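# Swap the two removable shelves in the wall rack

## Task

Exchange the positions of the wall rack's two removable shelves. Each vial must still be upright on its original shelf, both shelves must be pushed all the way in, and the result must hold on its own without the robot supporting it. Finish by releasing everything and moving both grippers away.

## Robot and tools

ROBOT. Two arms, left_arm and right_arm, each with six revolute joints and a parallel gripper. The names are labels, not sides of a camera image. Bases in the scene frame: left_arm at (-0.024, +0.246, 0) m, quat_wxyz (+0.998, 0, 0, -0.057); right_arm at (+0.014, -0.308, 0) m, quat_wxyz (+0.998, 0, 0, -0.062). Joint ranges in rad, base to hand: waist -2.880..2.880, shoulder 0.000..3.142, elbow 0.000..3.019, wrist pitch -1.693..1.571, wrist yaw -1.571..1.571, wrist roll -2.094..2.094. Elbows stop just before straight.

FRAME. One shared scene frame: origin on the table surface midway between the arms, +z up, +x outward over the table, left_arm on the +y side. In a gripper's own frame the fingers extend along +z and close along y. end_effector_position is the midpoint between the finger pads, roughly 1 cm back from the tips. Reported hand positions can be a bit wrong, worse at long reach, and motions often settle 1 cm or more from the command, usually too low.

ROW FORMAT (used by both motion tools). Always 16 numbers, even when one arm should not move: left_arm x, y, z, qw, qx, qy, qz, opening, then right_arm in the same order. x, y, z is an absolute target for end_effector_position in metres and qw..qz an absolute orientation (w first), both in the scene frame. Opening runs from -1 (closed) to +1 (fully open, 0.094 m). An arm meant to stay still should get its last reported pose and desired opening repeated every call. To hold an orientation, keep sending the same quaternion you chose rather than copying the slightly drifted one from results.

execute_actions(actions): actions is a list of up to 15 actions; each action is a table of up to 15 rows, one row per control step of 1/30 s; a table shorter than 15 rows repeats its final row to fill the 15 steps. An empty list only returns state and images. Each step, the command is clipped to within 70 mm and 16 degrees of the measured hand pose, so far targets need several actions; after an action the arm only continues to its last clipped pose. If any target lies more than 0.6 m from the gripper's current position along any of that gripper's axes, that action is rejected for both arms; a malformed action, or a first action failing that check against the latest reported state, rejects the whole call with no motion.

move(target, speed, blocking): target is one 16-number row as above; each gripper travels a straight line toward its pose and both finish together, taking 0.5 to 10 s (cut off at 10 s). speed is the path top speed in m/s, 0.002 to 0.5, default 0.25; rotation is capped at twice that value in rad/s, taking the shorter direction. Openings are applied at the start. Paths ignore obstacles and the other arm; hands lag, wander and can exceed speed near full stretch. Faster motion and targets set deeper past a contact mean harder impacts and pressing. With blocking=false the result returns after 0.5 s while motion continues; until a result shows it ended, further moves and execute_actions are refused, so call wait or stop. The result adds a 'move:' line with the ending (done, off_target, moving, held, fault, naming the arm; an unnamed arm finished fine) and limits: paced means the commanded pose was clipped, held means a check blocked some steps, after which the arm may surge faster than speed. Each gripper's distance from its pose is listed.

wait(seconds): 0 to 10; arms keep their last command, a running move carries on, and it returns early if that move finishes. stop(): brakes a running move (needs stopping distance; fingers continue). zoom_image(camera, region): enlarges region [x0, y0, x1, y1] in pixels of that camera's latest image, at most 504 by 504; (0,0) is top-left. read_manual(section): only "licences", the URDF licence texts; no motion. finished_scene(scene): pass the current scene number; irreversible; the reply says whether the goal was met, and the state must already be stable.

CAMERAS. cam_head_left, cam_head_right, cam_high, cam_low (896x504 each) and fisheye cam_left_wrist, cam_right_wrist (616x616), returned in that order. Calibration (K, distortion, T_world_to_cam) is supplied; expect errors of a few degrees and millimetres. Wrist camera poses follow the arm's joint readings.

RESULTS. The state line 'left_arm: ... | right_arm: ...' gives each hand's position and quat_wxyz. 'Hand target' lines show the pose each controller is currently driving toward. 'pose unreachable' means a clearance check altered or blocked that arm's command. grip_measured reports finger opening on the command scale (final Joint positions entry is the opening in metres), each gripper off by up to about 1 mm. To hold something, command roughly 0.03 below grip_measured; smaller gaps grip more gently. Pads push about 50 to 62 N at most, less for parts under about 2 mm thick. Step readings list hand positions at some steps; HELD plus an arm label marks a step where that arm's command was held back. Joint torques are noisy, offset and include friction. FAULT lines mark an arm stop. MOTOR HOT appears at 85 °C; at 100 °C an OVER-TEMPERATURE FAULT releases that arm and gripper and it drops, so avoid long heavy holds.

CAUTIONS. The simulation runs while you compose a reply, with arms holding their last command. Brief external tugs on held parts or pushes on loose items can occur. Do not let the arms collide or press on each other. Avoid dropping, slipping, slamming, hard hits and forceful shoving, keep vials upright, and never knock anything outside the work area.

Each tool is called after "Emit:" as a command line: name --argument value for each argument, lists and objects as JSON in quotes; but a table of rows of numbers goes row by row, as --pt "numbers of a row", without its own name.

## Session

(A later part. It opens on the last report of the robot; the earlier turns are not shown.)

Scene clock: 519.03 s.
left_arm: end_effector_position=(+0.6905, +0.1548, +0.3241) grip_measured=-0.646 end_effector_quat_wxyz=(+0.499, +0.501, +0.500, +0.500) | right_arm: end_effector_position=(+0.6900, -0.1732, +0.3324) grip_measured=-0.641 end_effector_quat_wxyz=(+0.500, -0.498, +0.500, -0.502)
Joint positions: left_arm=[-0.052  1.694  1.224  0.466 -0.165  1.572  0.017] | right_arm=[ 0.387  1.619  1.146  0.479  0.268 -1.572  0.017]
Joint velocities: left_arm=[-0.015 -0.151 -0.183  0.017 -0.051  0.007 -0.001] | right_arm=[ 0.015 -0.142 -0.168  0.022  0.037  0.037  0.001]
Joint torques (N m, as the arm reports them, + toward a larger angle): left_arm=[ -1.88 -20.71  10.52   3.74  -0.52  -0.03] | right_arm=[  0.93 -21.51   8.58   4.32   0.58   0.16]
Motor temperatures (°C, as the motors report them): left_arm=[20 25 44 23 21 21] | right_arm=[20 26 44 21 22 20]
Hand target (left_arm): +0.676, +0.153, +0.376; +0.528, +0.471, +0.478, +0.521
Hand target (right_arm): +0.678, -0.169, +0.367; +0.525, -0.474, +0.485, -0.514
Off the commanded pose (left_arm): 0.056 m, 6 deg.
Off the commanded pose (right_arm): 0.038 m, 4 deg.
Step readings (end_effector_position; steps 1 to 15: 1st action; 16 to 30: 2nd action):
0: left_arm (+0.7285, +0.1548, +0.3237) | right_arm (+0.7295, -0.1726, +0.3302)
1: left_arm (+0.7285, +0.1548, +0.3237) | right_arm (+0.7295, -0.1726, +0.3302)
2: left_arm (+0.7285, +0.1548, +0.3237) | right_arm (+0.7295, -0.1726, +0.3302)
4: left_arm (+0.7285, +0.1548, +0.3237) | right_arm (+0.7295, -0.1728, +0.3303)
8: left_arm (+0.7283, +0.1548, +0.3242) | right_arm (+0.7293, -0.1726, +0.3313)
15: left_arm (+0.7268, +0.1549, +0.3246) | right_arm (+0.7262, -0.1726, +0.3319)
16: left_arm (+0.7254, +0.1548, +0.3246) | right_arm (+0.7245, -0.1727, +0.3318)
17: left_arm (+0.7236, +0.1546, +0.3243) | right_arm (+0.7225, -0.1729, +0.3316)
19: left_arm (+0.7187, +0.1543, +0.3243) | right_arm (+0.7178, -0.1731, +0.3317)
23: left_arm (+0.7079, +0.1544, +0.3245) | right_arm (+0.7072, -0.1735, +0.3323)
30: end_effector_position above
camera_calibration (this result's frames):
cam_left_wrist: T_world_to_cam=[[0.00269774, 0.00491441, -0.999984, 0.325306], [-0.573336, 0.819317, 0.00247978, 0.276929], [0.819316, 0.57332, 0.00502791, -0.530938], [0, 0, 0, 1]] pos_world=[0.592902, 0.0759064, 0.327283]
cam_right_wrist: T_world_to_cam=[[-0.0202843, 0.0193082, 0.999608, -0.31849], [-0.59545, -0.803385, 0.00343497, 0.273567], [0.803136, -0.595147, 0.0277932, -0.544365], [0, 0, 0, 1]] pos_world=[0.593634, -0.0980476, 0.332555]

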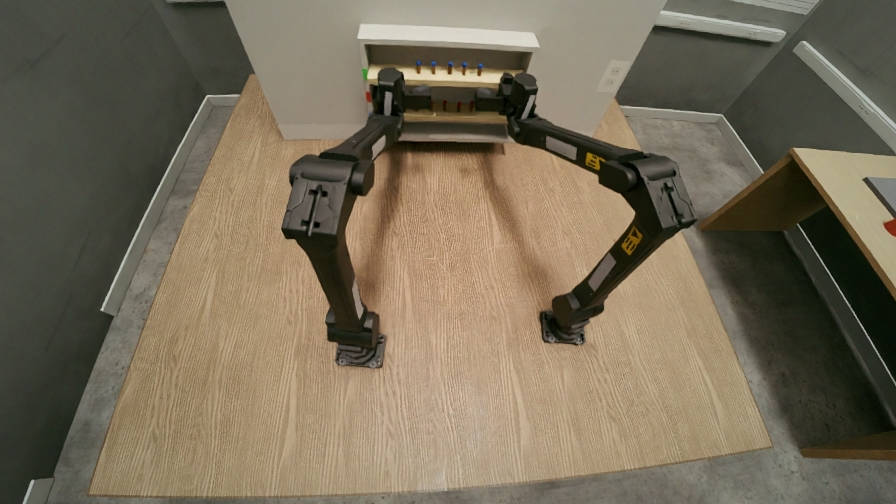

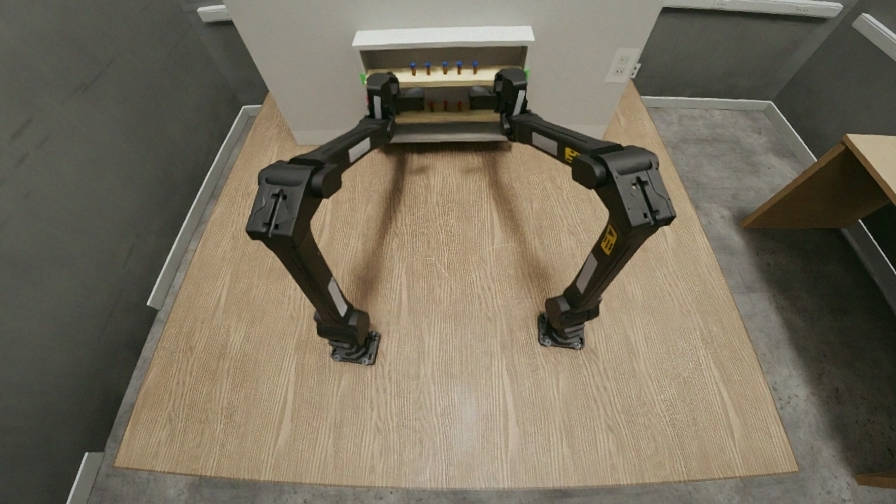

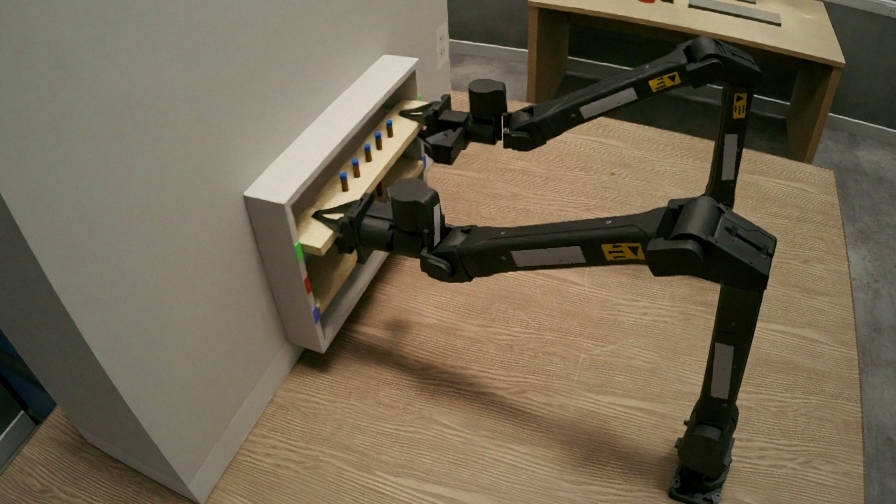

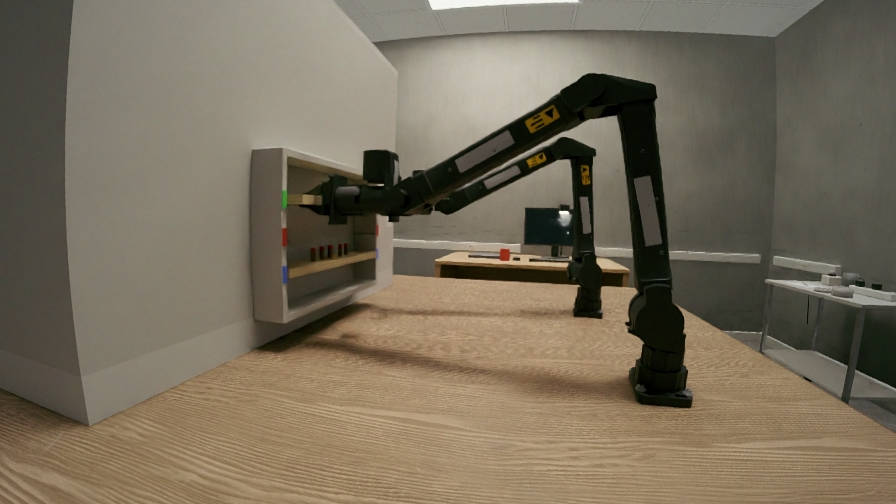

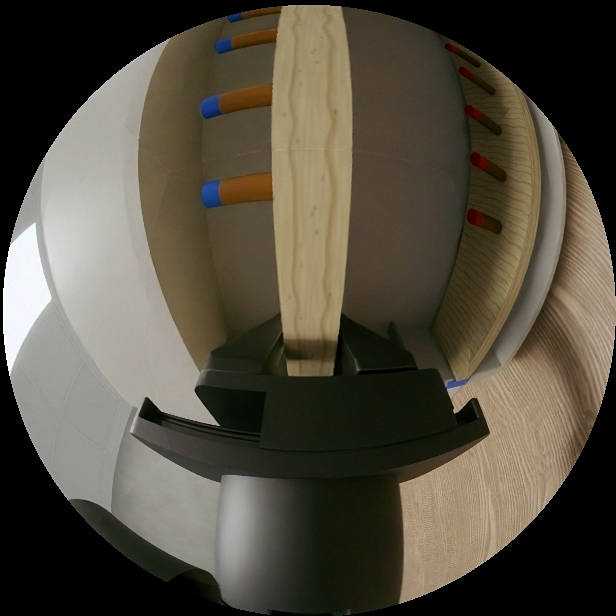

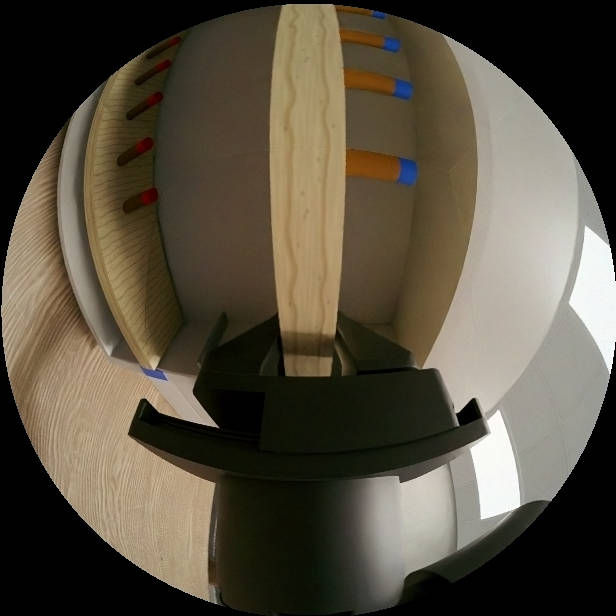

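Emit:
execute_actions --actions '[[[0.6735,0.152,0.380,0.530,0.470,0.477,0.523,-0.68,0.677,-0.168,0.369,0.525,-0.475,0.485,-0.515,-0.68],[0.6715,0.152,0.381,0.530,0.470,0.477,0.523,-0.68,0.6755,-0.168,0.370,0.525,-0.475,0.485,-0.515,-0.68],[0.669,0.152,0.382,0.530,0.470,0.477,0.523,-0.68,0.673,-0.168,0.371,0.525,-0.475,0.485,-0.515,-0.68],[0.666,0.152,0.382,0.530,0.470,0.477,0.523,-0.68,0.670,-0.168,0.371,0.525,-0.475,0.485,-0.515,-0.68],[0.663,0.152,0.382,0.530,0.470,0.477,0.523,-0.68,0.667,-0.168,0.371,0.525,-0.475,0.485,-0.515,-0.68],[0.660,0.152,0.382,0.530,0.470,0.477,0.523,-0.68,0.664,-0.168,0.371,0.525,-0.475,0.485,-0.515,-0.68],[0.657,0.152,0.382,0.530,0.470,0.477,0.523,-0.68,0.661,-0.168,0.371,0.525,-0.475,0.485,-0.515,-0.68],[0.654,0.152,0.382,0.530,0.470,0.477,0.523,-0.68,0.658,-0.168,0.371,0.525,-0.475,0.485,-0.515,-0.68],[0.651,0.152,0.382,0.530,0.470,0.477,0.523,-0.68,0.655,-0.168,0.371,0.525,-0.475,0.485,-0.515,-0.68],[0.648,0.152,0.382,0.530,0.470,0.477,0.523,-0.68,0.652,-0.168,0.371,0.525,-0.475,0.485,-0.515,-0.68],[0.645,0.152,0.382,0.530,0.470,0.477,0.523,-0.68,0.649,-0.168,0.371,0.525,-0.475,0.485,-0.515,-0.68],[0.642,0.152,0.382,0.530,0.470,0.477,0.523,-0.68,0.646,-0.168,0.371,0.525,-0.475,0.485,-0.515,-0.68],[0.639,0.152,0.382,0.530,0.470,0.477,0.523,-0.68,0.643,-0.168,0.371,0.525,-0.475,0.485,-0.515,-0.68],[0.6365,0.152,0.382,0.530,0.470,0.477,0.523,-0.68,0.6405,-0.168,0.371,0.525,-0.475,0.485,-0.515,-0.68],[0.634,0.152,0.382,0.530,0.470,0.477,0.523,-0.68,0.638,-0.168,0.371,0.525,-0.475,0.485,-0.515,-0.68]],[[0.632,0.152,0.382,0.530,0.470,0.477,0.523,-0.68,0.636,-0.168,0.371,0.525,-0.475,0.485,-0.515,-0.68],[0.6305,0.152,0.382,0.530,0.470,0.477,0.523,-0.68,0.6345,-0.168,0.371,0.525,-0.475,0.485,-0.515,-0.68]]]'

Scene clock: 539.40 s.
left_arm: end_effector_position=(+0.6407, +0.1564, +0.3354) grip_measured=-0.646 end_effector_quat_wxyz=(+0.501, +0.497, +0.499, +0.503) | right_arm: end_effector_position=(+0.6417, -0.1724, +0.3435) grip_measured=-0.641 end_effector_quat_wxyz=(+0.503, -0.495, +0.497, -0.505)
Joint positions: left_arm=[-0.066  1.566  1.088  0.485 -0.184  1.572  0.017] | right_arm=[ 0.414  1.496  1.025  0.488  0.294 -1.575  0.017]
Joint velocities: left_arm=[-0.005 -0.005 -0.017 -0.007  0.037 -0.022  0.001] | right_arm=[ 0.005 -0.005  0.012 -0.022  0.051 -0.037  0.001]
Joint torques (N m, as the arm reports them, + toward a larger angle): left_arm=[ -2.12 -18.65  10.38   3.7   -0.46   0.  ] | right_arm=[  1.08 -18.     8.38   4.27   0.62   0.19]
Motor temperatures (°C, as the motors report them): left_arm=[20 26 40 24 22 21] | right_arm=[20 26 40 22 22 20]
Hand target (left_arm): +0.630, +0.153, +0.381; +0.529, +0.469, +0.477, +0.523
Hand target (right_arm): +0.634, -0.169, +0.370; +0.525, -0.474, +0.486, -0.514
Off the commanded pose (left_arm): 0.048 m, 6 deg.
Off the commanded pose (right_arm): 0.029 m, 4 deg.
Step readings (end_effector_position; steps 1 to 15: 1st action; 16 to 30: 2nd action):
0: left_arm (+0.6868, +0.1553, +0.3252) | right_arm (+0.6864, -0.1727, +0.3337)
1: left_arm (+0.6867, +0.1551, +0.3255) | right_arm (+0.6864, -0.1728, +0.3337)
2: left_arm (+0.6864, +0.1552, +0.3251) | right_arm (+0.6864, -0.1728, +0.3337)
4: left_arm (+0.6843, +0.1553, +0.3246) | right_arm (+0.6848, -0.1729, +0.3331)
8: left_arm (+0.6742, +0.1554, +0.3239) | right_arm (+0.6745, -0.1728, +0.3322)
15: left_arm (+0.6515, +0.1558, +0.3285) | right_arm (+0.6520, -0.1727, +0.3367)
16: left_arm (+0.6487, +0.1560, +0.3296) | right_arm (+0.6491, -0.1725, +0.3375)
17: left_arm (+0.6461, +0.1559, +0.3304) | right_arm (+0.6466, -0.1724, +0.3385)
19: left_arm (+0.6423, +0.1561, +0.3324) | right_arm (+0.6432, -0.1725, +0.3406)
23: left_arm (+0.6407, +0.1564, +0.3354) | right_arm (+0.6417, -0.1724, +0.3434)
30: end_effector_position above
camera_calibration (this result's frames):
cam_left_wrist: T_world_to_cam=[[0.0131989, 0.00270139, -0.999909, 0.330283], [-0.576753, 0.816901, -0.00540625, 0.252197], [0.816812, 0.576772, 0.0123403, -0.492513], [0, 0, 0, 1]] pos_world=[0.543386, 0.0771552, 0.337694]
cam_right_wrist: T_world_to_cam=[[-0.0312169, 0.0189253, 0.999333, -0.323547], [-0.594555, -0.804048, -0.00334559, 0.247016], [0.803448, -0.594264, 0.036352, -0.508477], [0, 0, 0, 1]] pos_world=[0.545299, -0.0974335, 0.342641]

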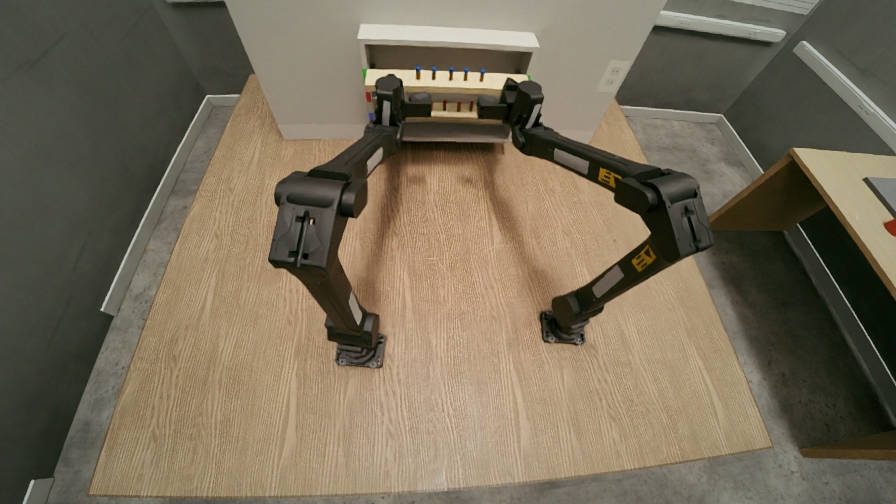

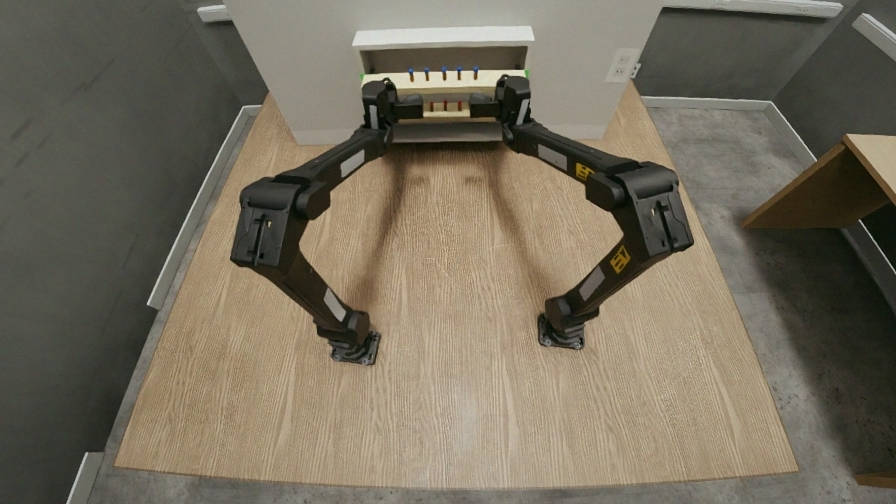

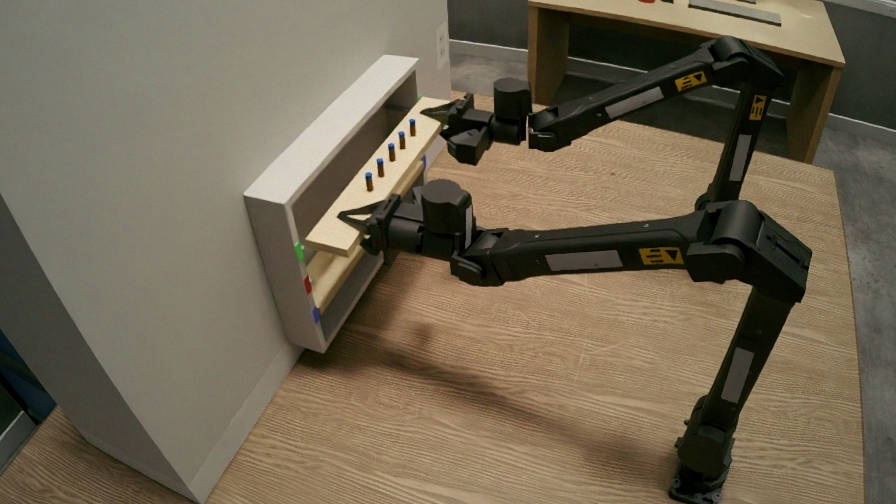

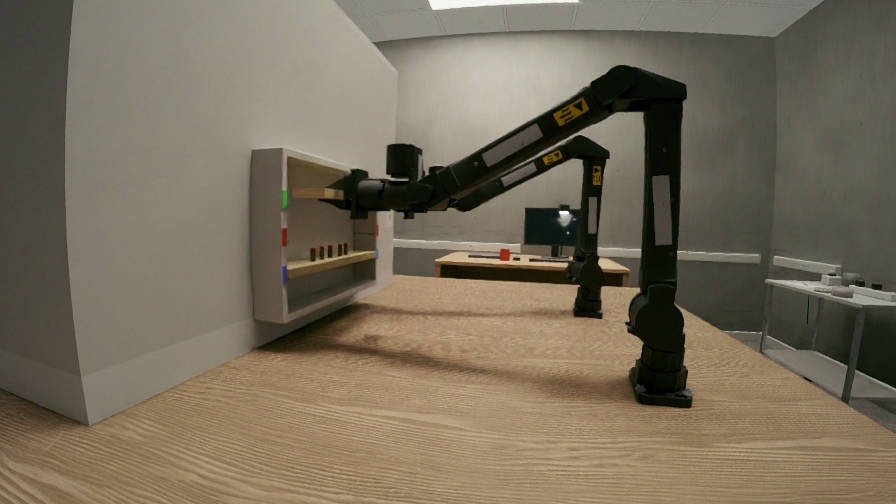

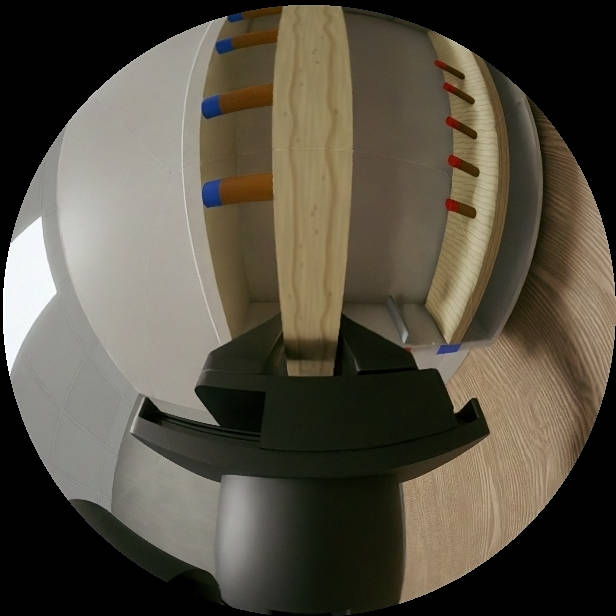

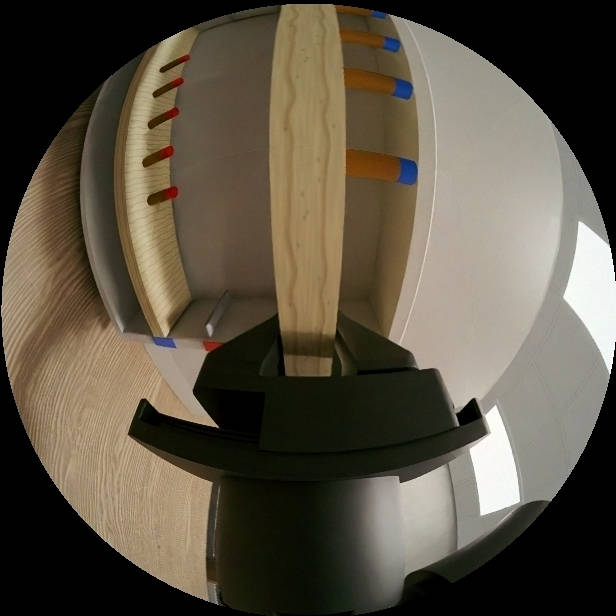

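Emit:
execute_actions --actions '[]'

Scene clock: 564.90 s.
left_arm: end_effector_position=(+0.6407, +0.1564, +0.3354) grip_measured=-0.646 end_effector_quat_wxyz=(+0.501, +0.497, +0.499, +0.503) | right_arm: end_effector_position=(+0.6417, -0.1724, +0.3435) grip_measured=-0.641 end_effector_quat_wxyz=(+0.503, -0.495, +0.497, -0.505)
Joint positions: left_arm=[-0.066  1.566  1.088  0.485 -0.184  1.572  0.017] | right_arm=[ 0.414  1.496  1.025  0.488  0.294 -1.576  0.017]
Joint velocities: left_arm=[-0.015 -0.005 -0.002  0.022 -0.022  0.007 -0.001] | right_arm=[ 0.005 -0.005  0.007 -0.002 -0.022  0.007 -0.001]
Joint torques (N m, as the arm reports them, + toward a larger angle): left_arm=[ -2.18 -18.25  10.33   3.71  -0.47   0.01] | right_arm=[  1.18 -18.     8.45   4.21   0.63   0.19]
Motor temperatures (°C, as the motors report them): left_arm=[20 26 40 24 22 21] | right_arm=[20 26 38 22 22 20]
Hand target (left_arm): +0.630, +0.153, +0.381; +0.529, +0.469, +0.477, +0.523
Hand target (right_arm): +0.634, -0.169, +0.370; +0.525, -0.474, +0.485, -0.514
Off the commanded pose (left_arm): 0.048 m, 6 deg.
Off the commanded pose (right_arm): 0.029 m, 4 deg.
camera_calibration (this result's frames):
cam_left_wrist: T_world_to_cam=[[0.0131989, 0.00270139, -0.999909, 0.330283], [-0.576753, 0.816901, -0.00540625, 0.252197], [0.816812, 0.576772, 0.0123403, -0.492513], [0, 0, 0, 1]] pos_world=[0.543386, 0.0771552, 0.337694]
cam_right_wrist: T_world_to_cam=[[-0.0312156, 0.0193066, 0.999326, -0.323479], [-0.59456, -0.804045, -0.00303818, 0.246914], [0.803445, -0.594254, 0.0365777, -0.50855], [0, 0, 0, 1]] pos_world=[0.5453, -0.0974333, 0.342613]

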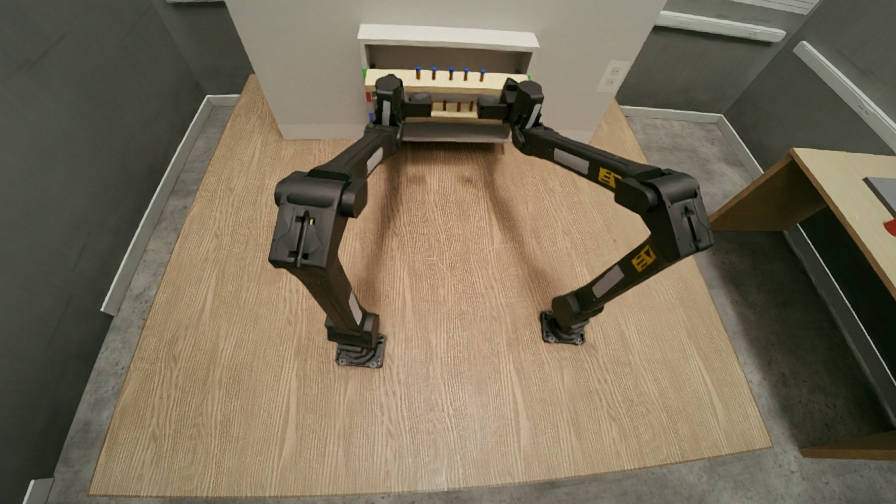

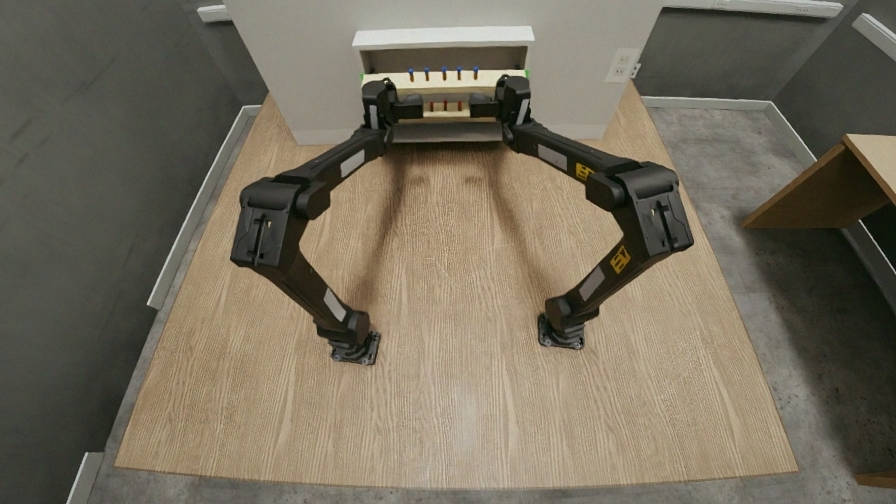

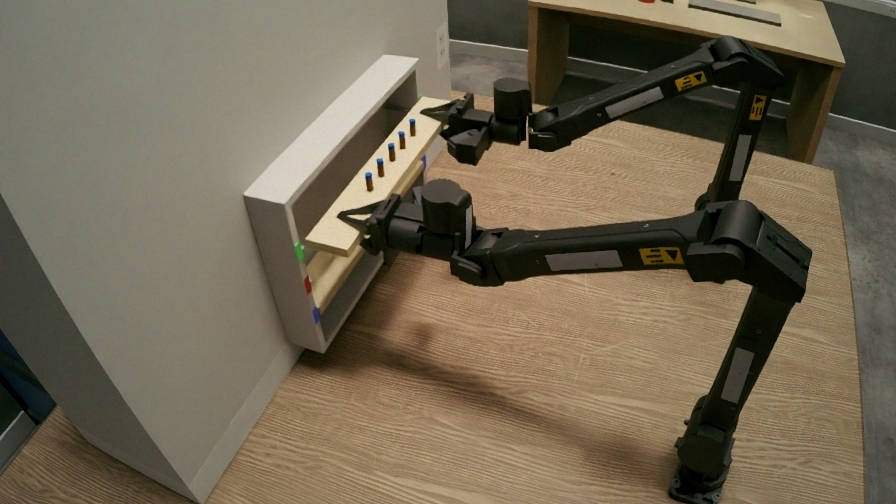

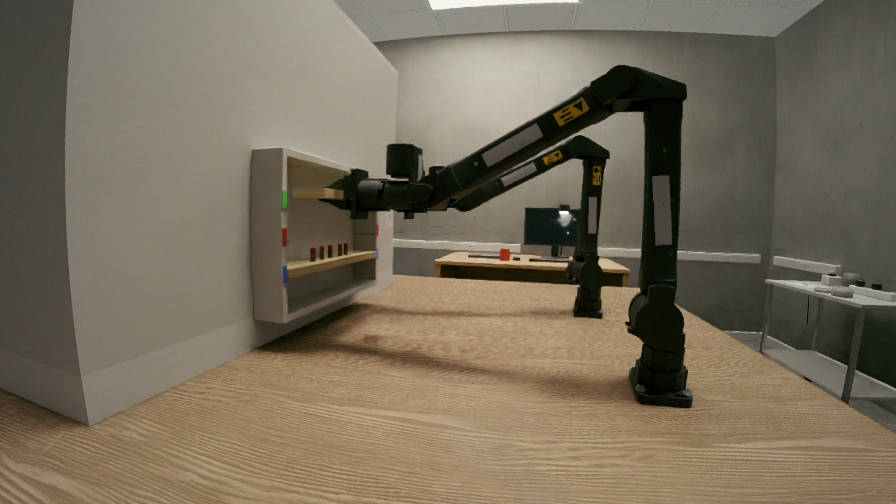

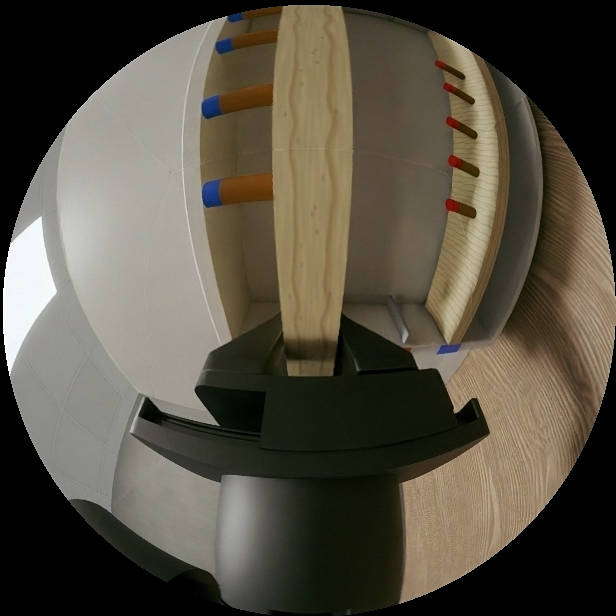

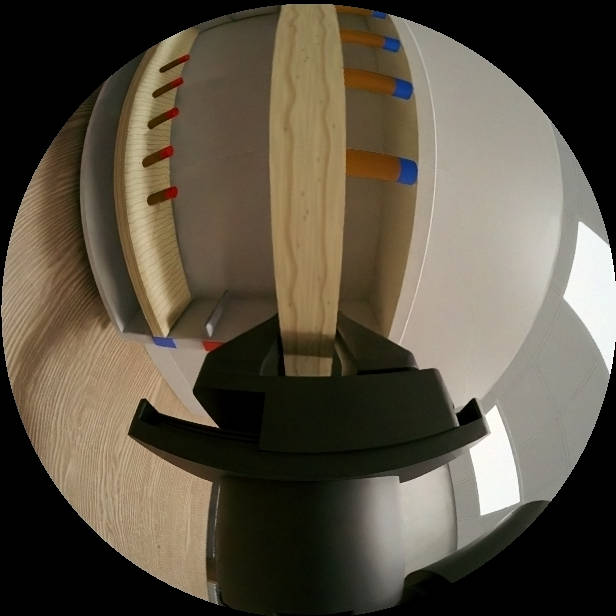

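Emit:
move --target '[0.638,0.154,0.276,0.514,0.486,0.490,0.510,-0.68,0.639,-0.171,0.280,0.514,-0.486,0.492,-0.508,-0.68]' --speed 0.06

Scene clock: 571.90 s.
left_arm: end_effector_position=(+0.6372, +0.1566, +0.2543) grip_measured=-0.646 end_effector_quat_wxyz=(+0.496, +0.503, +0.506, +0.496) | right_arm: end_effector_position=(+0.6406, -0.1720, +0.2631) grip_measured=-0.641 end_effector_quat_wxyz=(+0.498, -0.503, +0.499, -0.500)
Joint positions: left_arm=[-0.067  1.672  0.987  0.668 -0.184  1.565  0.017] | right_arm=[ 0.414  1.61   0.925  0.68   0.289 -1.576  0.017]
Joint velocities: left_arm=[-0.005  0.005 -0.002  0.002 -0.022  0.007 -0.   ] | right_arm=[-0.015 -0.015 -0.022  0.022 -0.022 -0.007  0.   ]
Joint torques (N m, as the arm reports them, + toward a larger angle): left_arm=[ -1.77 -14.89   9.55   3.66  -0.18   0.03] | right_arm=[  0.55 -16.53   7.69   4.3    0.41   0.21]
Motor temperatures (°C, as the motors report them): left_arm=[20 26 39 24 22 21] | right_arm=[20 26 38 22 22 20]
Hand target (left_arm): +0.638, +0.154, +0.276; +0.513, +0.486, +0.490, +0.510
Hand target (right_arm): +0.639, -0.171, +0.280; +0.514, -0.486, +0.492, -0.507
Off the commanded pose (left_arm): 0.022 m, 4 deg.
Off the commanded pose (right_arm): 0.017 m, 3 deg.
move: off_target (left_arm, right_arm)
camera_calibration (this result's frames):
cam_left_wrist: T_world_to_cam=[[-0.010794, 0.000201557, -0.999942, 0.264935], [-0.576145, 0.817322, 0.006384, 0.246154], [0.817276, 0.57618, -0.00870602, -0.483535], [0, 0, 0, 1]] pos_world=[0.539862, 0.0773628, 0.259139]
cam_right_wrist: T_world_to_cam=[[-0.0105045, 0.0254675, 0.99962, -0.255481], [-0.590756, -0.806723, 0.0143451, 0.238869], [0.806782, -0.590381, 0.0235193, -0.502458], [0, 0, 0, 1]] pos_world=[0.543803, -0.097434, 0.263775]

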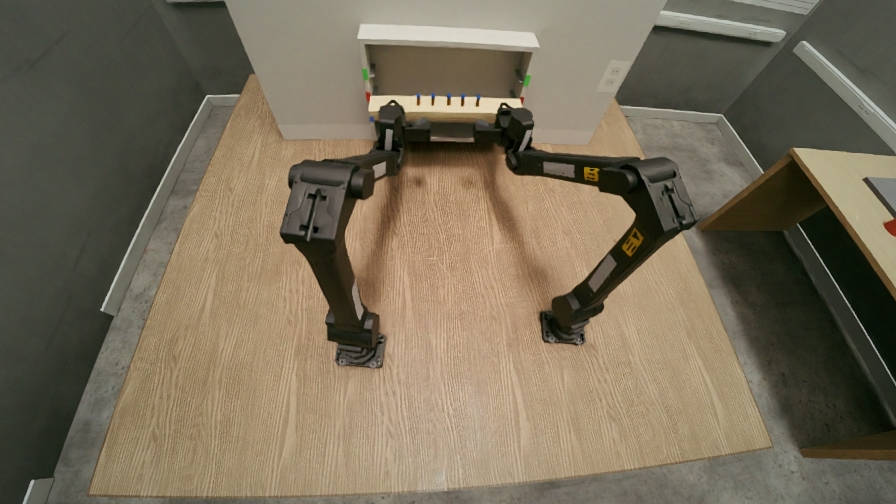

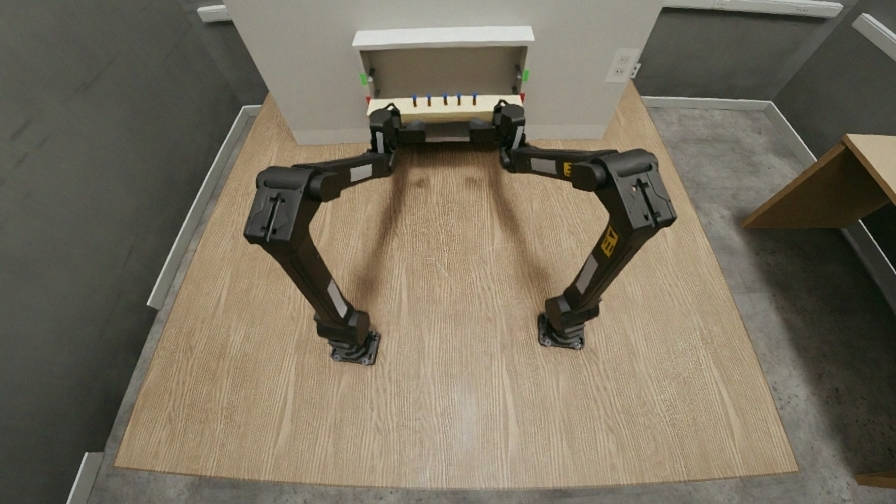

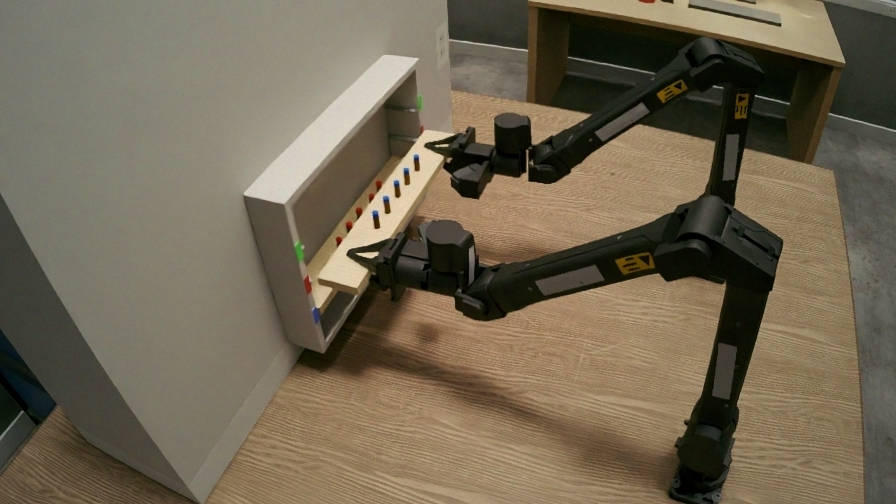

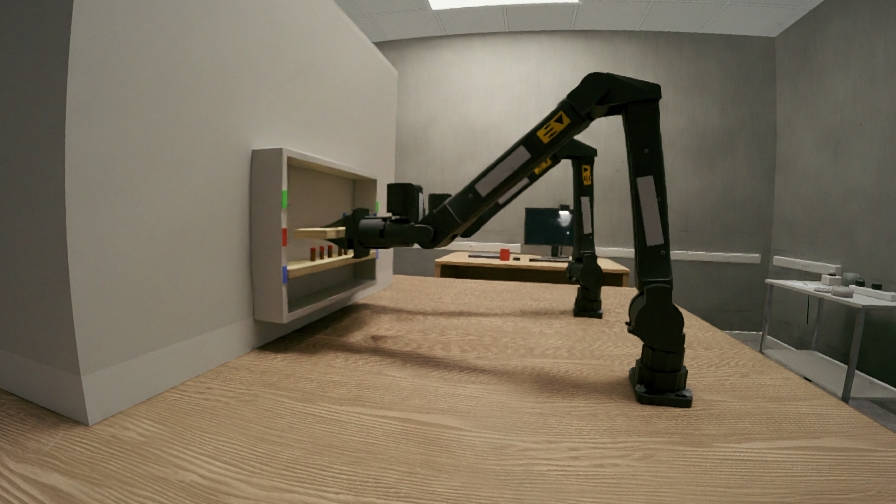

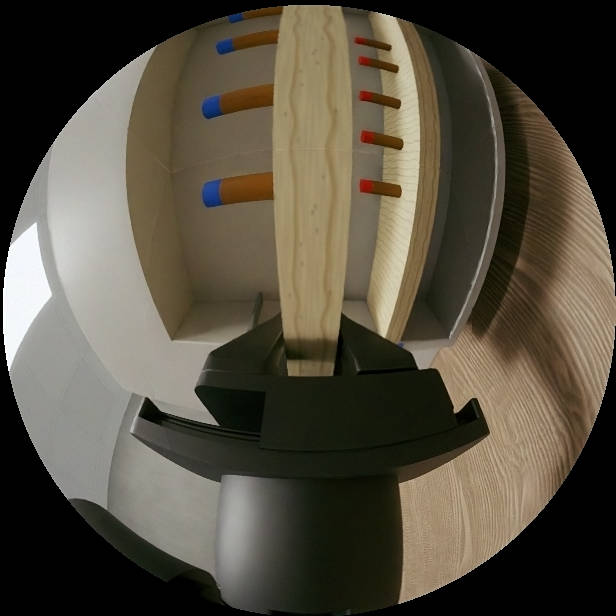

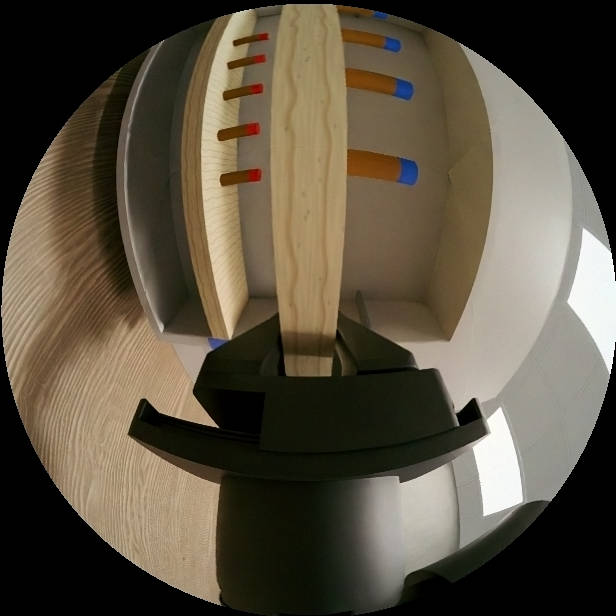

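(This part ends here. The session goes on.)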